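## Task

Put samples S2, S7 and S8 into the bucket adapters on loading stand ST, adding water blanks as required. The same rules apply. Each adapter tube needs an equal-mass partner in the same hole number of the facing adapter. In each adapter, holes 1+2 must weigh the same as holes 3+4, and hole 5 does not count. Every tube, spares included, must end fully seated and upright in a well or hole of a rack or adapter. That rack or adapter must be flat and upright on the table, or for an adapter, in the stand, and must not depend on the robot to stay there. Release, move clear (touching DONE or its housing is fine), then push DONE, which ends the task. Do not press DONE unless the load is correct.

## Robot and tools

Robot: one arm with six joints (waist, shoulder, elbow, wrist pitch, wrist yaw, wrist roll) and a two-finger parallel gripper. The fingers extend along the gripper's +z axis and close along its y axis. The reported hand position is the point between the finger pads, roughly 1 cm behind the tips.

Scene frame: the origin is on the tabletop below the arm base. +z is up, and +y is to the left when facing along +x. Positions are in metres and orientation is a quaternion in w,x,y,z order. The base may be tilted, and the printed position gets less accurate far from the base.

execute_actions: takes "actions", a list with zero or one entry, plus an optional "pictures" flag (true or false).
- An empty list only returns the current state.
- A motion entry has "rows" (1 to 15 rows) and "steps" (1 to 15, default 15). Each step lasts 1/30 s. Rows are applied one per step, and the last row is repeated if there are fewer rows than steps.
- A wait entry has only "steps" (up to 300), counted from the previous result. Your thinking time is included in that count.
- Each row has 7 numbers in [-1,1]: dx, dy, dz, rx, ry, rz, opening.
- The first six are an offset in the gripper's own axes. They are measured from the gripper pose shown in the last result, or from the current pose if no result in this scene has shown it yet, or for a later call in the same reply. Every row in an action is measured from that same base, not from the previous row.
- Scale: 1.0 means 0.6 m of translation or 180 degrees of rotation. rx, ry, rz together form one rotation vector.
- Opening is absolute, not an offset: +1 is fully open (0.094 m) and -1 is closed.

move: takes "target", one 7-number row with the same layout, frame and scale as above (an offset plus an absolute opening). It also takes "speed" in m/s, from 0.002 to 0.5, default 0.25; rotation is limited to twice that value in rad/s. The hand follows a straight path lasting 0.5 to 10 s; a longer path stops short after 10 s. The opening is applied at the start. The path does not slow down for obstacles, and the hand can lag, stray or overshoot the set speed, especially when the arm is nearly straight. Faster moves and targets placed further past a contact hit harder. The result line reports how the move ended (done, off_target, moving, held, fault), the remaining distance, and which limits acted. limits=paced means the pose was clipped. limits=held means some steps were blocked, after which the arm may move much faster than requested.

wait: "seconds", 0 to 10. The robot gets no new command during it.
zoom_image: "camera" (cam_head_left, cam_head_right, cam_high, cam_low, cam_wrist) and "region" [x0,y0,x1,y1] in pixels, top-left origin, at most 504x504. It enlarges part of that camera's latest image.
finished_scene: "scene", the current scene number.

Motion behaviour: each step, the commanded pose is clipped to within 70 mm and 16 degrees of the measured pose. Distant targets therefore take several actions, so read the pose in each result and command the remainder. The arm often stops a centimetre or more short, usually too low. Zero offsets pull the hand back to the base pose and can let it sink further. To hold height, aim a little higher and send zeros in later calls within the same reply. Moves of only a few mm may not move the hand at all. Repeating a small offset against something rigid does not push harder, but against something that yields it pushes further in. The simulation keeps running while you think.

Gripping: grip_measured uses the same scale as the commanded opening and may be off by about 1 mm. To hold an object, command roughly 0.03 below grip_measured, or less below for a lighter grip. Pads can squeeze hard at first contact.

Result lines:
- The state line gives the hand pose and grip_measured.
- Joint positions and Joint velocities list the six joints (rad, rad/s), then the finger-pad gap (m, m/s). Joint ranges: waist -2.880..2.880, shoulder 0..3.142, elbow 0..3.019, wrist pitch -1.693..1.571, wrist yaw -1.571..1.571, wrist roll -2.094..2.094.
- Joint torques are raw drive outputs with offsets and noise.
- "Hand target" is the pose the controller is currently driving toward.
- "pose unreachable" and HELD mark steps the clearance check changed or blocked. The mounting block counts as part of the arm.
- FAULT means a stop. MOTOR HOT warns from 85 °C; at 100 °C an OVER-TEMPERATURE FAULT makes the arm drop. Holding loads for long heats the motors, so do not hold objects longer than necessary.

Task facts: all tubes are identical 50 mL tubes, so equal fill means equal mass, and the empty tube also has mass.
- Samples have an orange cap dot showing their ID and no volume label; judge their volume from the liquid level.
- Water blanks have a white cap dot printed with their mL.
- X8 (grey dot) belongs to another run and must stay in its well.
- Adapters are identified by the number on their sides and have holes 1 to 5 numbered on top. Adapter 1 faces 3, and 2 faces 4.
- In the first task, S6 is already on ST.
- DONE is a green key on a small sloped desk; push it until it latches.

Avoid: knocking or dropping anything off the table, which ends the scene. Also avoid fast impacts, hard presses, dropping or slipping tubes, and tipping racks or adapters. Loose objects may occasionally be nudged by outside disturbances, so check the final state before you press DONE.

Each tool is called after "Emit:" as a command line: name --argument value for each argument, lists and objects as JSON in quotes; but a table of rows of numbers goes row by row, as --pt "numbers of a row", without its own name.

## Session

Emit:
execute_actions --actions '[]'

Scene clock: 0.00 s of 9000.00 s.
end_effector_position=(+0.4871, -0.0954, +0.2982) grip_measured=+1.000 end_effector_quat_wxyz=(+0.420, -0.073, +0.897, +0.112)
Joint positions: [-0.513  1.256  1.015 -0.579 -0.526 -0.314  0.094]
Joint velocities: [-0.015 -0.005  0.002 -0.032  0.007  0.051  0.   ]
Joint torques (N m, as the arm reports them, + toward a larger angle): no reading
Hand target: +0.494, -0.098, +0.315; +0.435, -0.078, +0.891, +0.105

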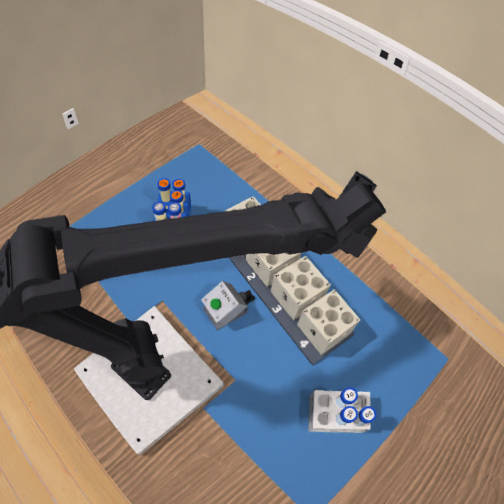

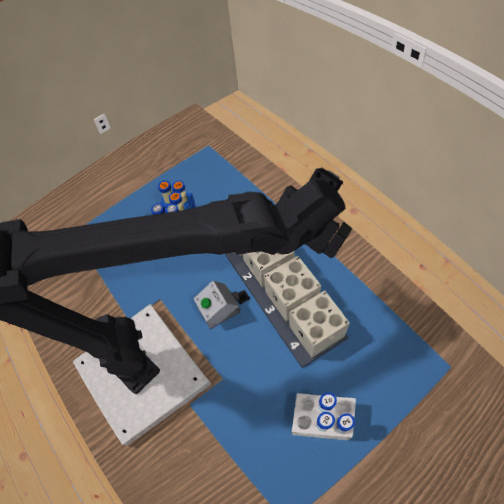

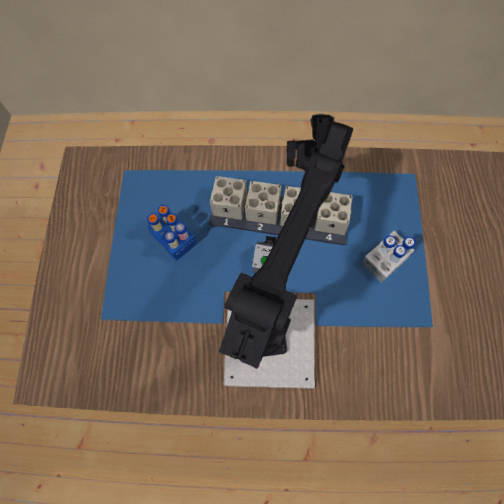

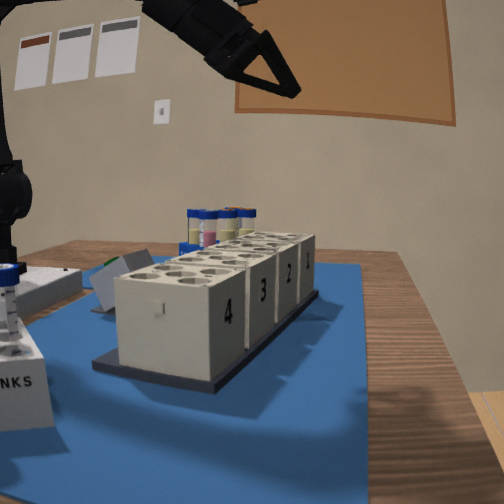

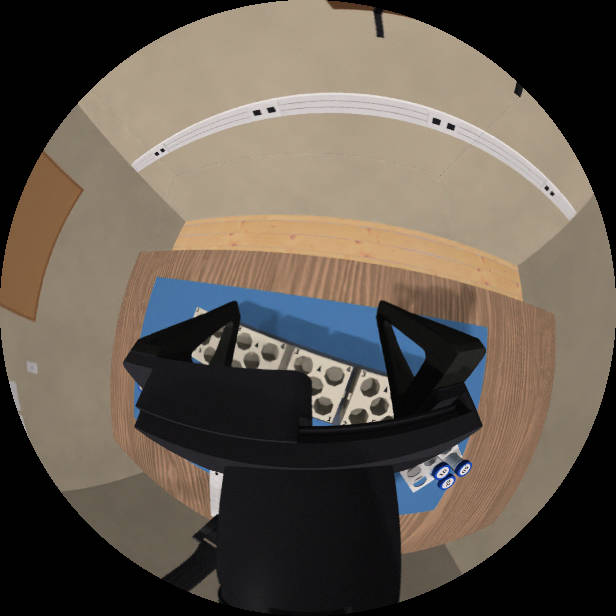

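Emit:
zoom_image --camera "cam_head_left" --region '[140, 165, 210, 225]'

Emit:
zoom_image --camera "cam_low" --region '[170, 195, 270, 265]'

Emit:
zoom_image --camera "cam_head_left" --region '[300, 375, 390, 445]'

Emit:
zoom_image --camera "cam_high" --region '[135, 190, 215, 270]'

Region (140, 165, 210, 225) of cam_head_left's 504x504 image, scaled by 7.200, with more detail than that image has; it fills the top 432 rows of this view, and the rest is white.

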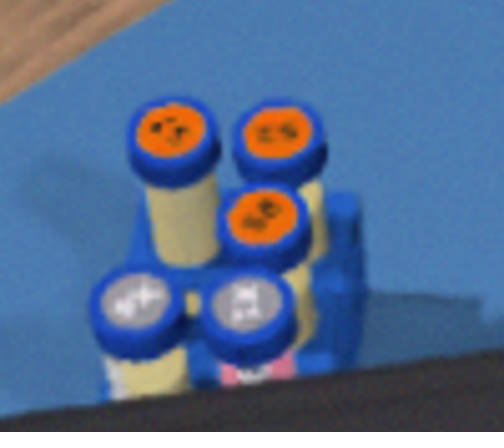

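Region (170, 195, 270, 265) of cam_low's 504x504 image, scaled by 5.040, with more detail than that image has; it fills the top 353 rows of this view, and the rest is white.

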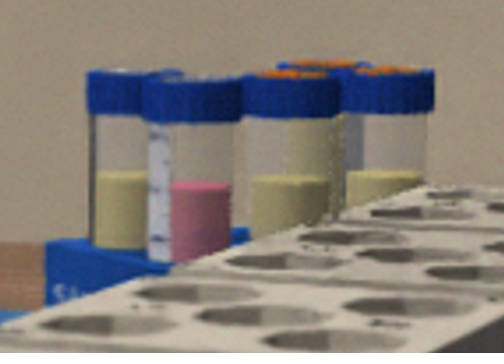

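Region (300, 375, 390, 445) of cam_head_left's 504x504 image, scaled by 5.600, with more detail than that image has.

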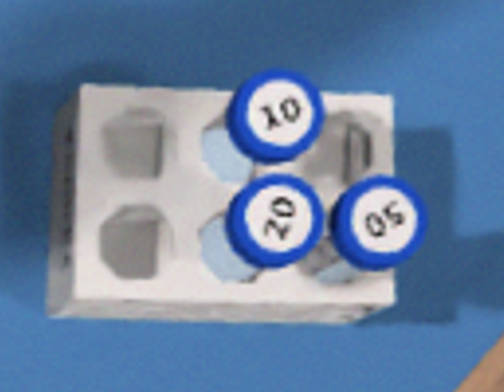

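Region (135, 190, 215, 270) of cam_high's 504x504 image, scaled by 6.300, with more detail than that image has.

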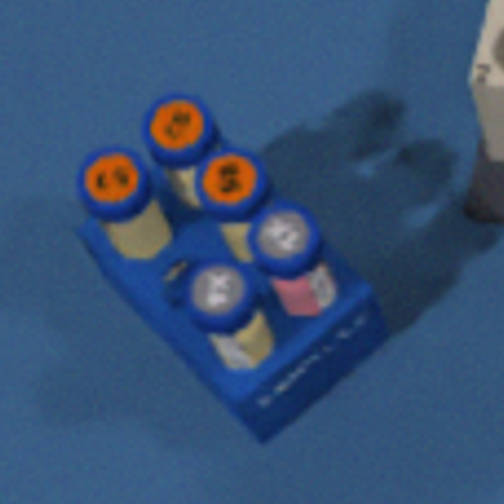

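Emit:
move --target '[0.24,0.652,0.085,-0.041,0.288,-0.19,0.1]' --speed 0.3

Scene clock: 18.37 s of 9000.00 s.
end_effector_position=(+0.3351, +0.2852, +0.1970) grip_measured=+0.102 end_effector_quat_wxyz=(-0.016, -0.400, +0.916, +0.001)
Joint positions: [ 0.548  1.561  1.276 -1.329 -0.016 -0.125  0.052]
Joint velocities: [-0.015  0.005  0.002 -0.012 -0.007  0.037  0.   ]
Joint torques (N m, as the arm reports them, + toward a larger angle): [ 0.35 -9.84 10.82 -0.58  0.09  0.03]
Hand target: +0.347, +0.291, +0.212; -0.001, -0.392, +0.920, +0.005
Off the commanded pose: 0.017 m, 2 deg.
After step 90, 13.03 s passed at rest.
move: off_target

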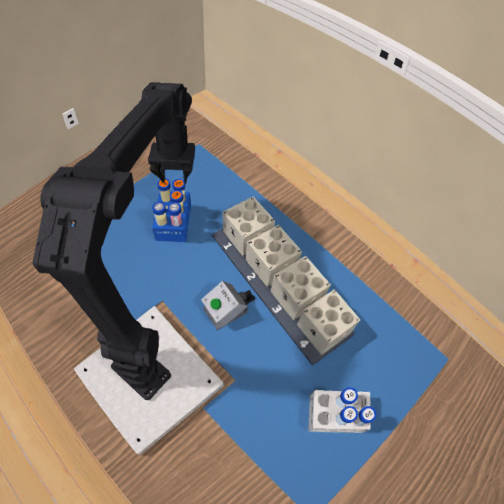

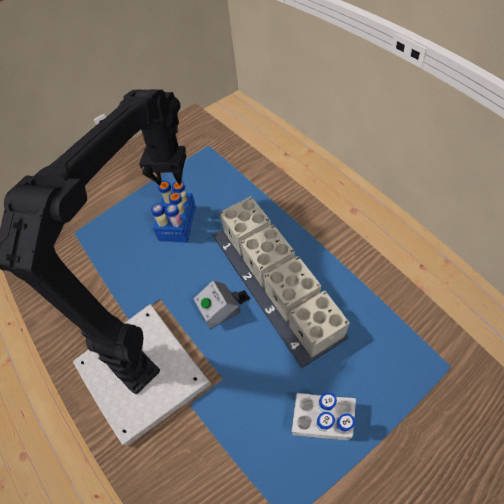

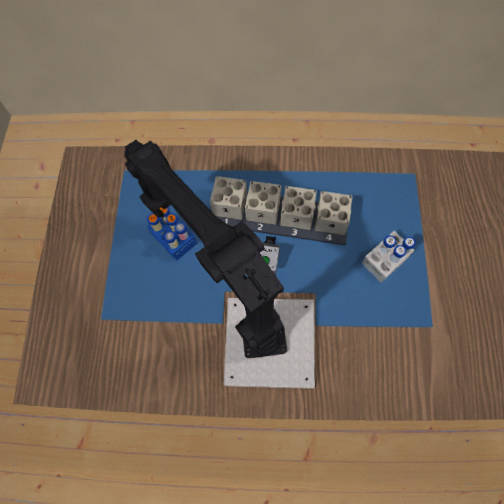

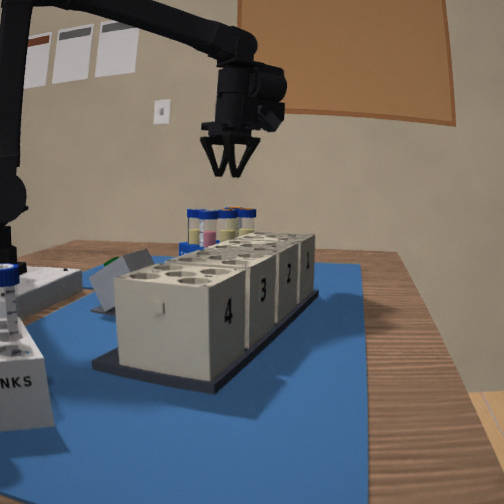

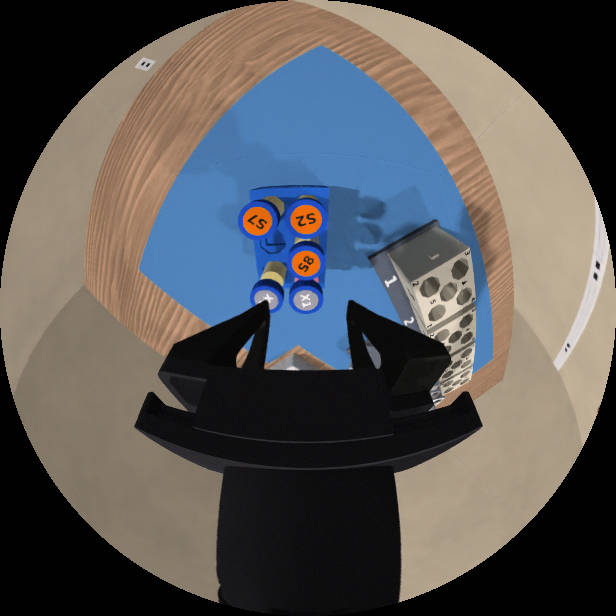

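Emit:
move --target '[-0.024,0.003,0.085,-0.002,-0.012,0,0.1]' --speed 0.08

Scene clock: 21.40 s of 9000.00 s.
end_effector_position=(+0.3408, +0.2914, +0.1495) grip_measured=+0.102 end_effector_quat_wxyz=(-0.002, -0.399, +0.917, +0.009)
Joint positions: [ 0.548  1.603  1.195 -1.173 -0.023 -0.124  0.052]
Joint velocities: [-0.015 -0.005 -0.012  0.012  0.051 -0.066 -0.   ]
Joint torques (N m, as the arm reports them, + toward a larger angle): [ 1.26 -9.5   7.27  0.41 -0.1   0.  ]
Hand target: +0.342, +0.296, +0.146; -0.000, -0.400, +0.917, +0.011
Off the commanded pose: 0.006 m, 0 deg.
move: done

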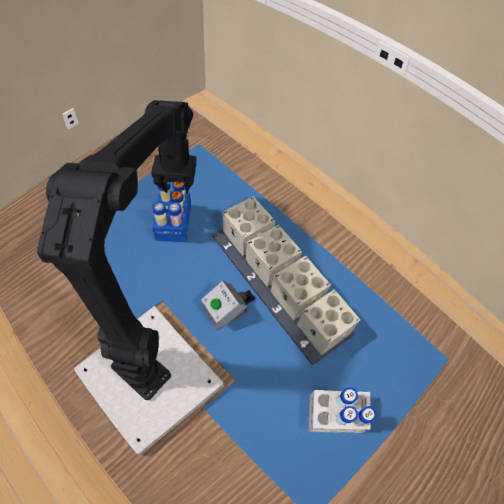

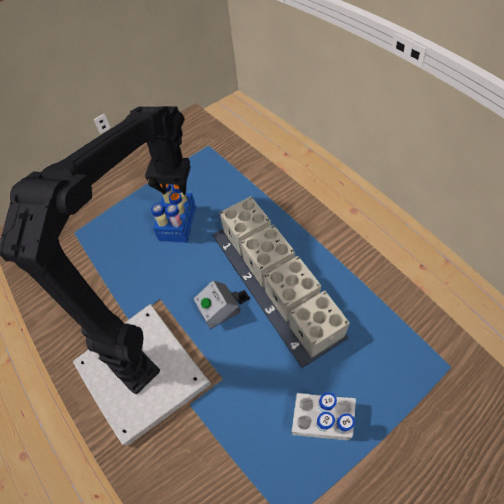

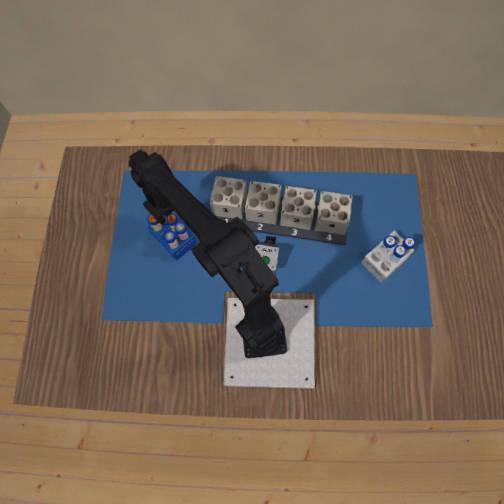

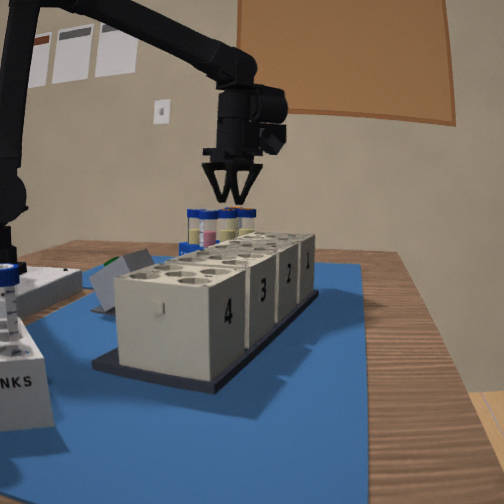

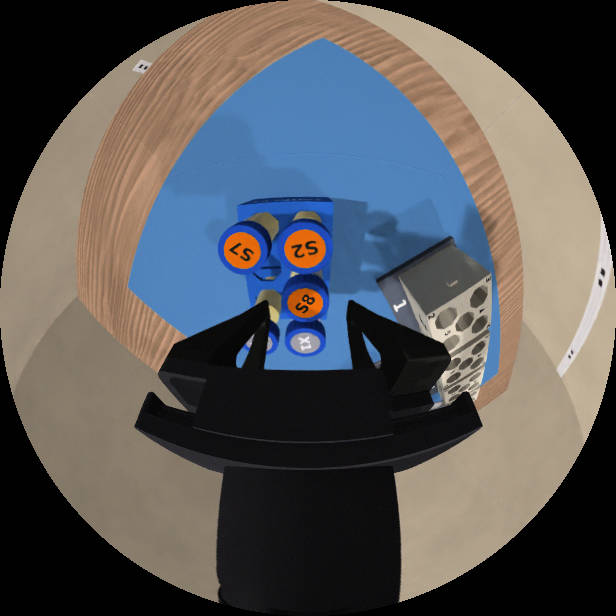

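Emit:
move --target '[-0.006,0.006,0.056,0.006,0,0,0.1]' --speed 0.05

Scene clock: 28.87 s of 9000.00 s.
end_effector_position=(+0.3393, +0.2930, +0.1213) grip_measured=+0.102 end_effector_quat_wxyz=(+0.001, -0.401, +0.916, +0.002)
Joint positions: [ 0.559  1.633  1.151 -1.097 -0.008 -0.116  0.052]
Joint velocities: [-0.005 -0.005  0.017 -0.002 -0.095 -0.007 -0.001]
Joint torques (N m, as the arm reports them, + toward a larger angle): [ 1.52 -9.64  6.97  0.41  0.13  0.04]
Hand target: +0.341, +0.297, +0.116; +0.002, -0.399, +0.917, +0.001
Off the commanded pose: 0.007 m, 0 deg.
After step 90, 3.43 s passed at rest.
move: done

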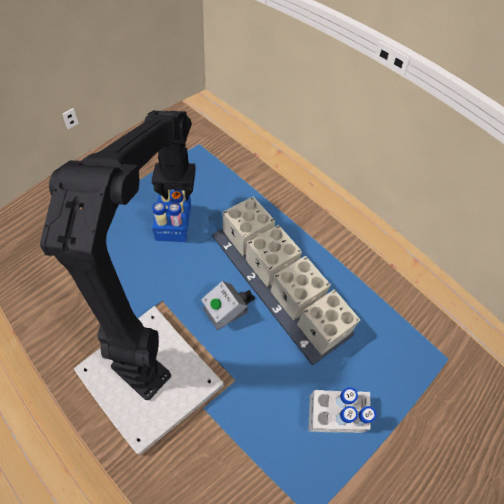

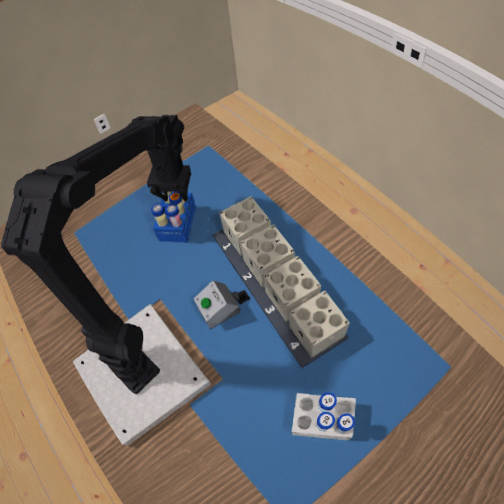

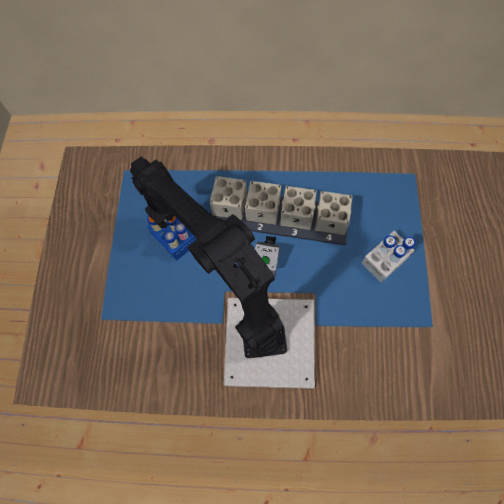

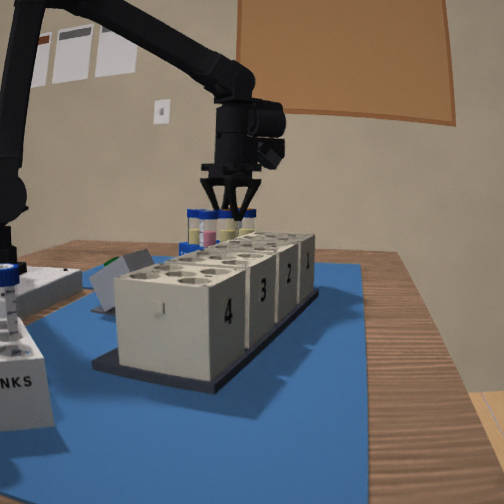

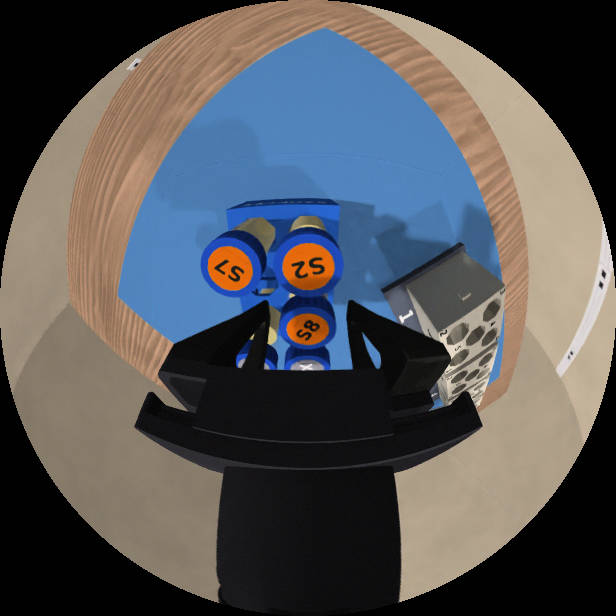

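Emit:
move --target '[0,0,0,0,0,0,-0.33]'

Emit:
move --target '[-0.022,0,-0.26,0,-0.01,0,-0.345]' --speed 0.1

Emit:
move --target '[0.36,-0.55,-0.02,0,0,0.263,-0.345]' --speed 0.2

Scene clock: 35.33 s of 9000.00 s.
end_effector_position=(+0.3393, +0.2930, +0.1213) grip_measured=-0.312 end_effector_quat_wxyz=(+0.001, -0.401, +0.916, +0.002)
Joint positions: [ 0.559  1.633  1.151 -1.097 -0.008 -0.115  0.032]
Joint velocities: [ 0.005  0.005  0.007  0.007  0.022 -0.007 -0.001]
Joint torques (N m, as the arm reports them, + toward a larger angle): [  0.91 -10.62   6.75  -0.07   0.02  -0.04]
Hand target: +0.339, +0.293, +0.121; +0.001, -0.401, +0.916, +0.002
Off the commanded pose: 0.000 m, 0 deg.
After step 90, 2.77 s passed at rest.
move: done

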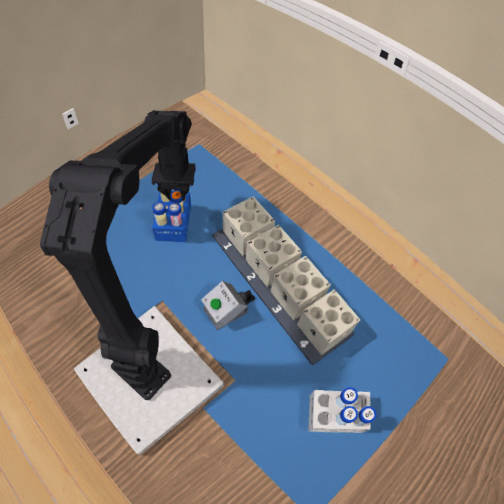

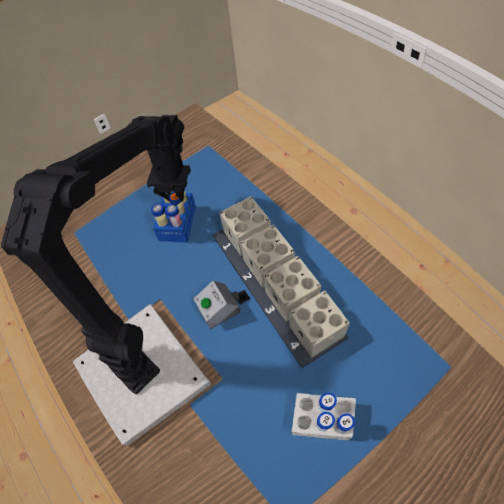

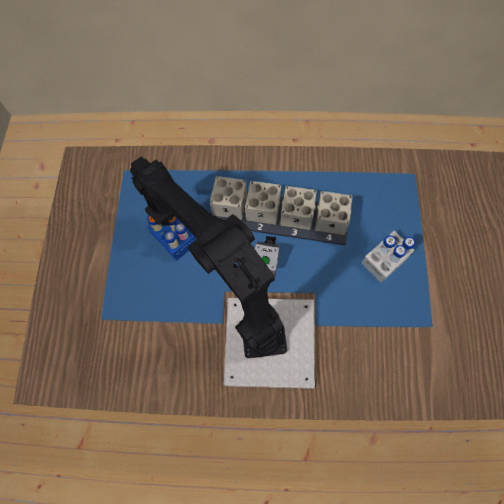

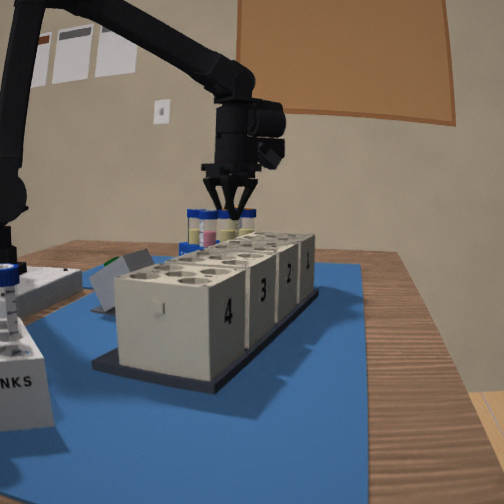

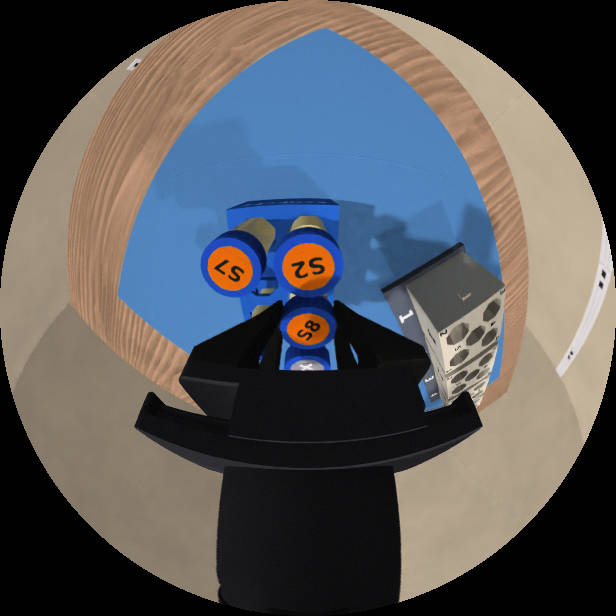

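Scene clock: 37.30 s of 9000.00 s.
end_effector_position=(+0.3402, +0.2947, +0.2486) grip_measured=-0.316 end_effector_quat_wxyz=(-0.013, -0.401, +0.916, -0.002)
Joint positions: [ 0.559  1.557  1.41  -1.462 -0.008 -0.115  0.032]
Joint velocities: [-0.015 -0.015 -0.007 -0.002 -0.066  0.022  0.   ]
Joint torques (N m, as the arm reports them, + toward a larger angle): [  0.96 -12.14  11.    -0.49  -0.08  -0.03]
Hand target: +0.346, +0.301, +0.277; +0.016, -0.401, +0.916, +0.008
Off the commanded pose: 0.031 m, 3 deg.
move: off_target

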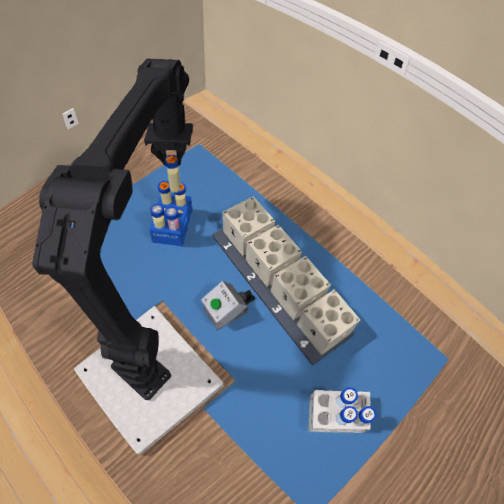

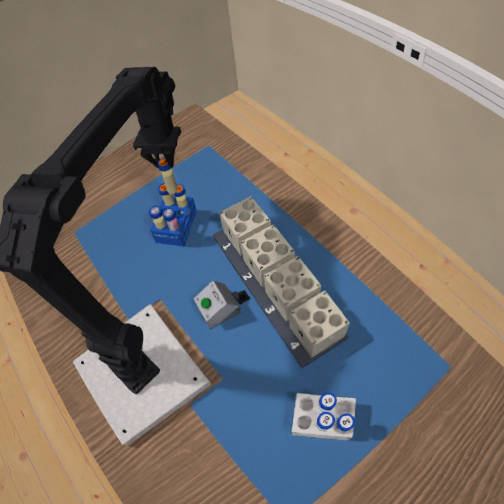

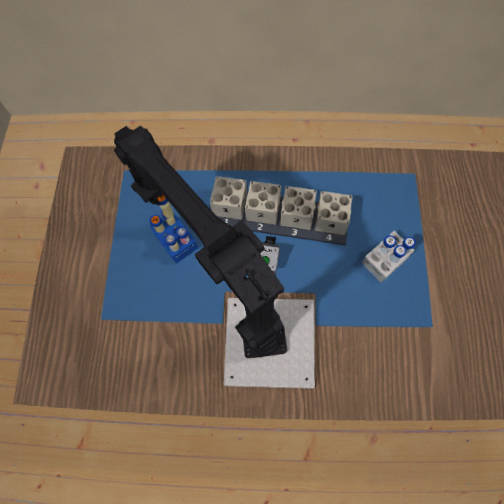

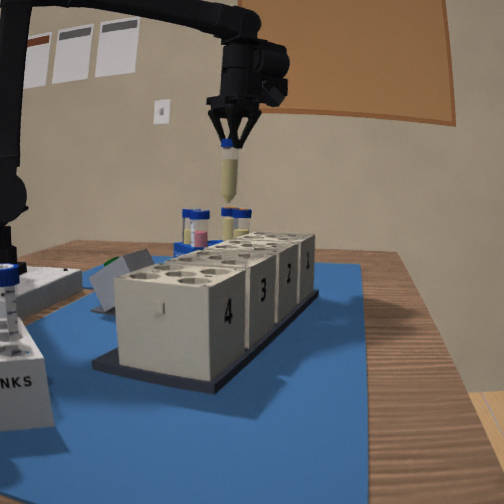

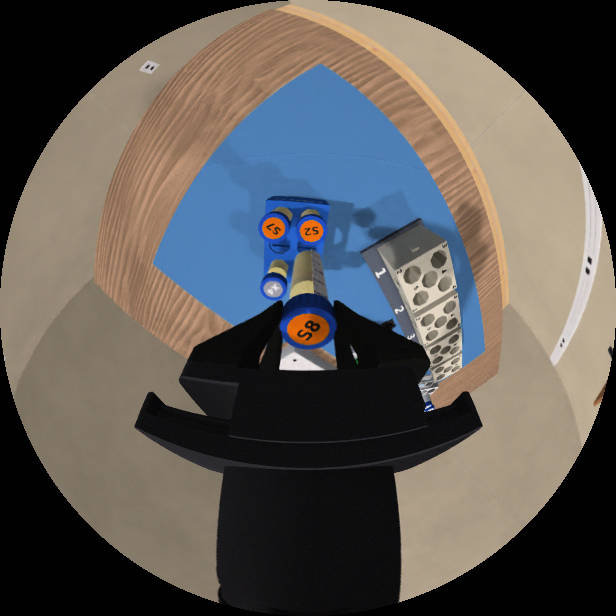

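Scene clock: 39.80 s of 9000.00 s.
end_effector_position=(+0.4189, -0.0884, +0.2513) grip_measured=-0.316 end_effector_quat_wxyz=(-0.023, +0.008, +1.000, -0.003)
Joint positions: [-0.345  1.509  1.363 -1.48   0.021 -0.178  0.032]
Joint velocities: [ 0.005 -0.005  0.002 -0.017  0.037  0.007 -0.   ]
Joint torques (N m, as the arm reports them, + toward a larger angle): [ 1.47 -8.97 11.13 -0.57  0.06 -0.12]
Hand target: +0.432, -0.089, +0.265; -0.009, +0.001, +1.000, -0.006
Off the commanded pose: 0.022 m, 2 deg.
move: off_target

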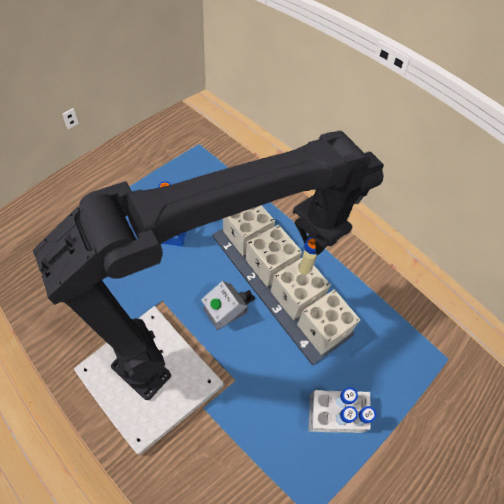

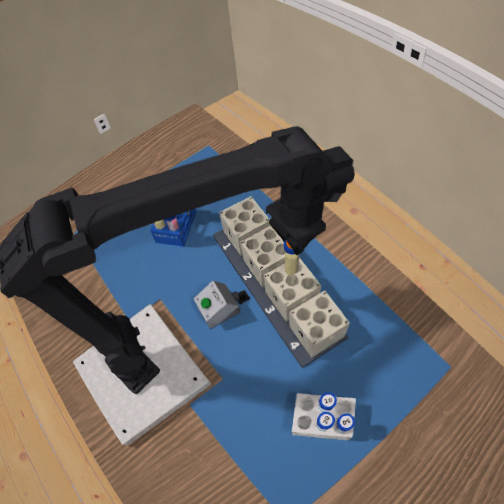

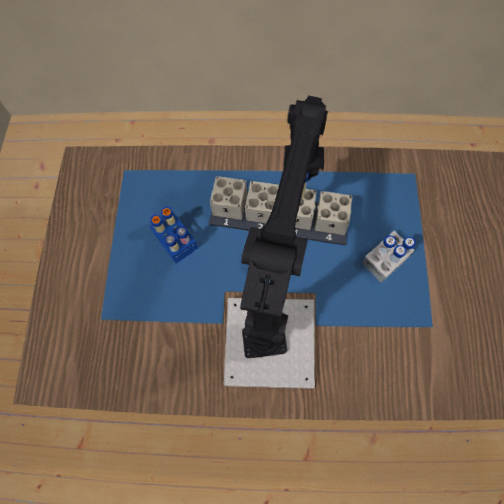

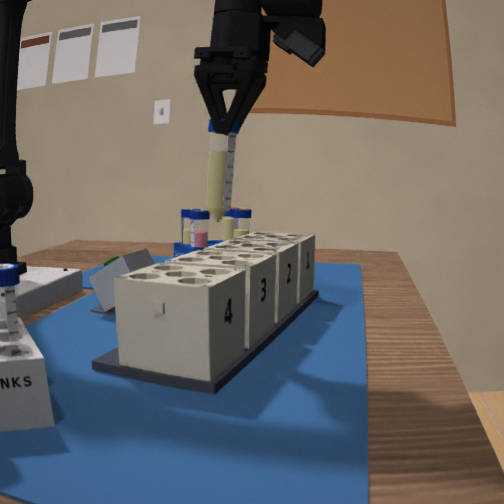

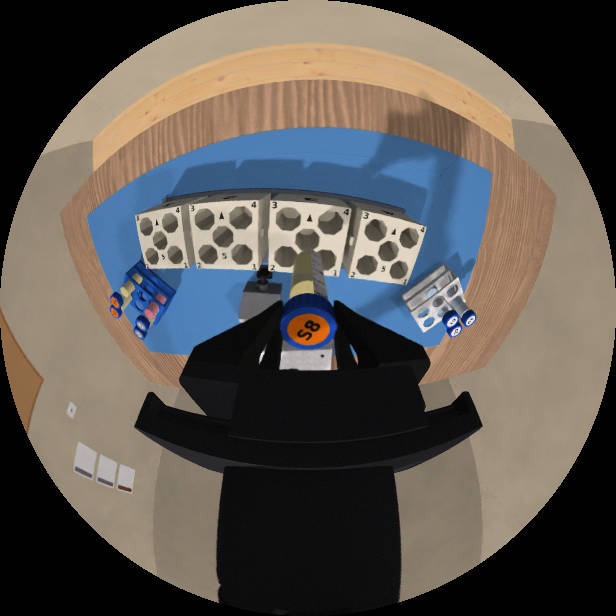

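Emit:
move --target '[-0.018,0.002,0.062,-0.002,-0.017,-0.005,-0.345]' --speed 0.06

Emit:
zoom_image --camera "cam_wrist" --region '[210, 160, 410, 360]'

Scene clock: 44.80 s of 9000.00 s.
end_effector_position=(+0.4231, -0.0869, +0.2154) grip_measured=-0.316 end_effector_quat_wxyz=(-0.001, +0.005, +1.000, -0.001)
Joint positions: [-0.345  1.509  1.268 -1.343  0.009 -0.186  0.032]
Joint velocities: [-0.005 -0.015 -0.002 -0.022  0.022  0.051 -0.001]
Joint torques (N m, as the arm reports them, + toward a larger angle): [ 0.91 -8.98  7.67  0.41 -0.09 -0.1 ]
Hand target: +0.428, -0.088, +0.214; +0.004, +0.000, +1.000, -0.000
Off the commanded pose: 0.005 m, 1 deg.
After step 90, 1.03 s passed at rest.
move: done

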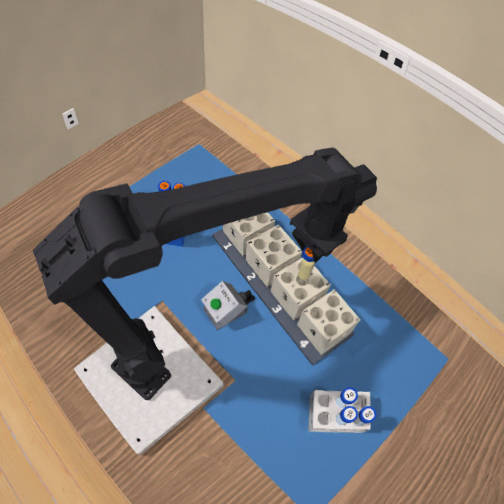

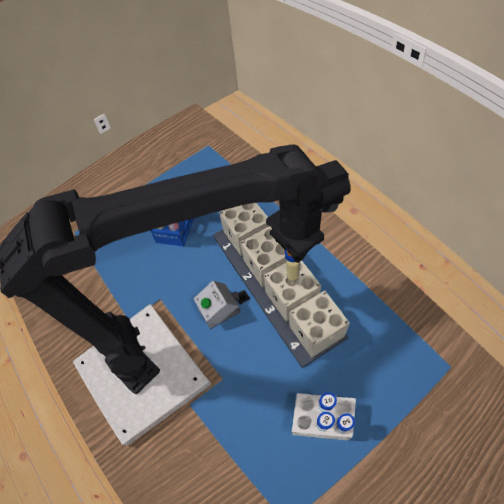

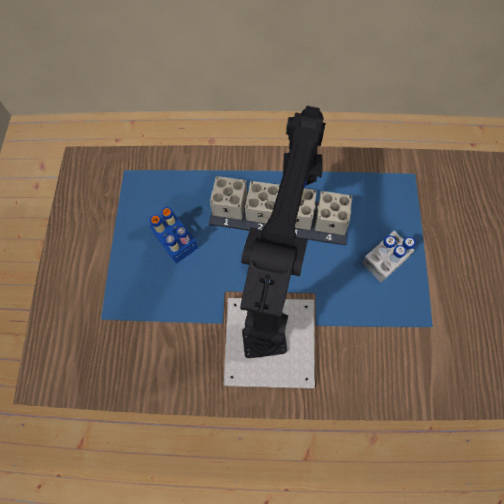

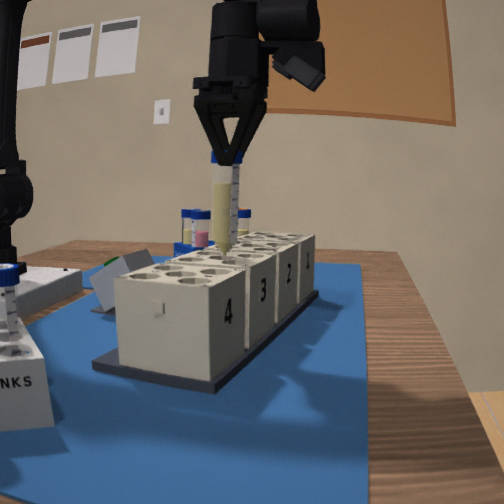

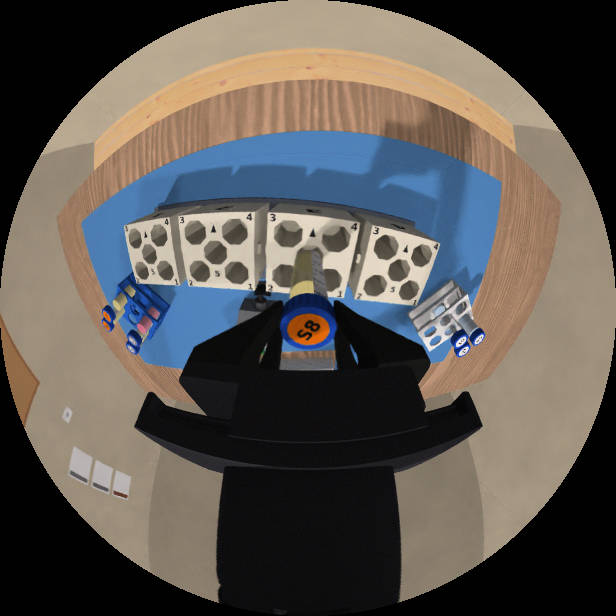

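Region (210, 160, 410, 360) of cam_wrist's 616x616 image, scaled by 2.520, with more detail than that image has.

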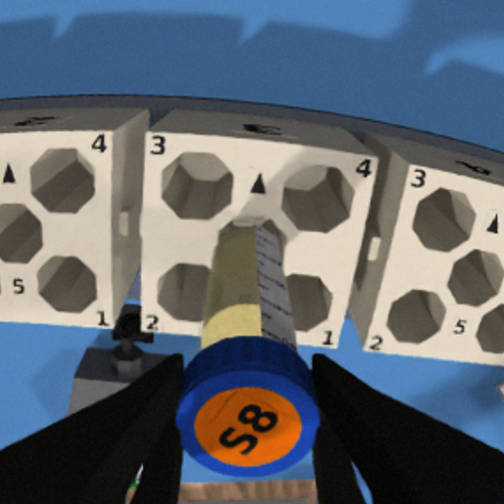

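Aligned; inserting.

Emit:
move --target '[-0.002,-0.002,0.158,0,0,0,-0.345]' --speed 0.05

Scene clock: 50.00 s of 9000.00 s.
end_effector_position=(+0.4219, -0.0880, +0.1264) grip_measured=-0.316 end_effector_quat_wxyz=(-0.000, +0.006, +1.000, -0.003)
Joint positions: [-0.348  1.586  1.108 -1.104  0.013 -0.186  0.032]
Joint velocities: [-0.015 -0.024 -0.007  0.002 -0.037 -0.066  0.   ]
Joint torques (N m, as the arm reports them, + toward a larger angle): [ 0.82 -8.7   6.88  0.37 -0.11 -0.08]
Hand target: +0.425, -0.089, +0.120; -0.001, +0.004, +1.000, -0.001
Off the commanded pose: 0.006 m, 0 deg.
move: done

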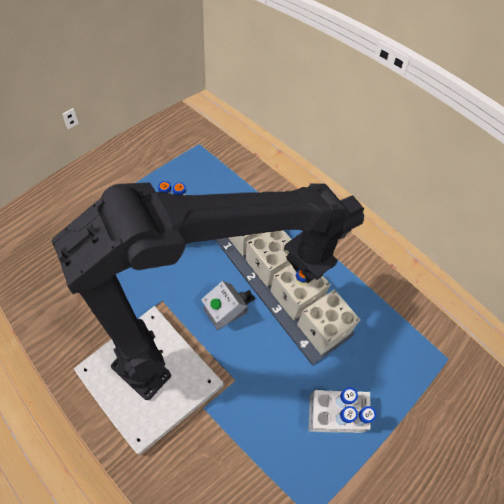

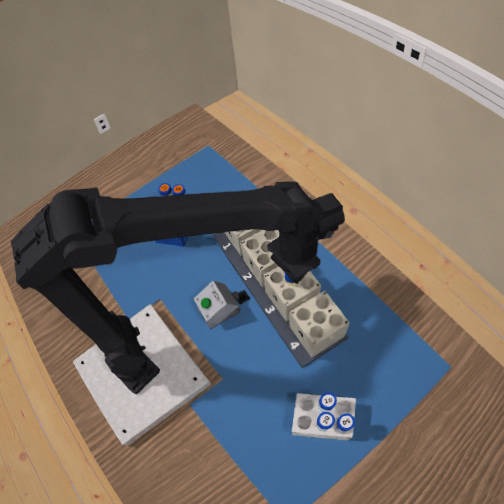

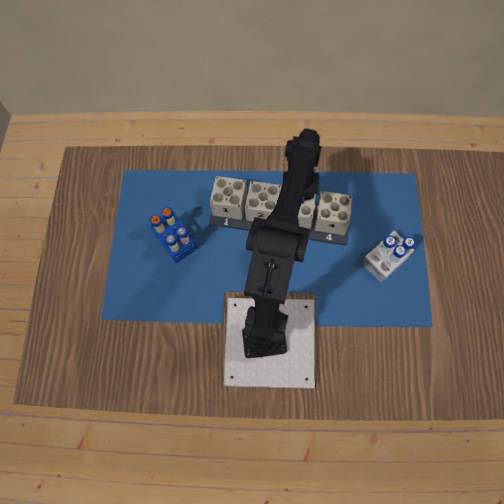

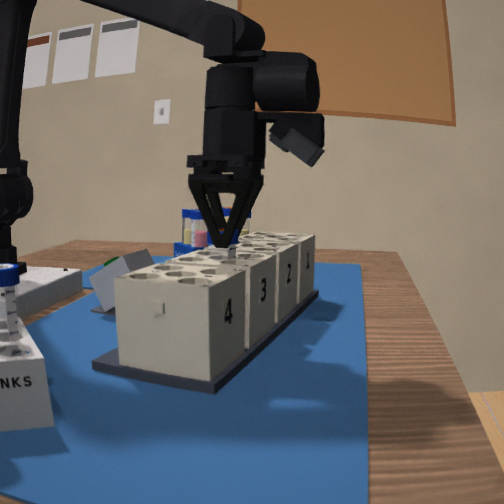

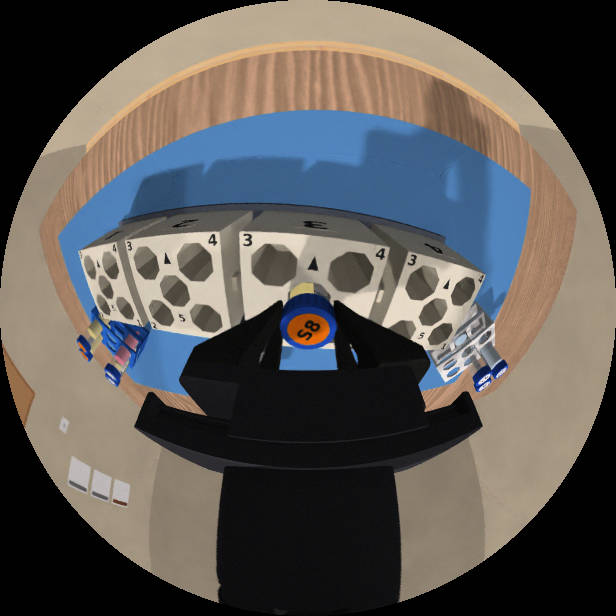

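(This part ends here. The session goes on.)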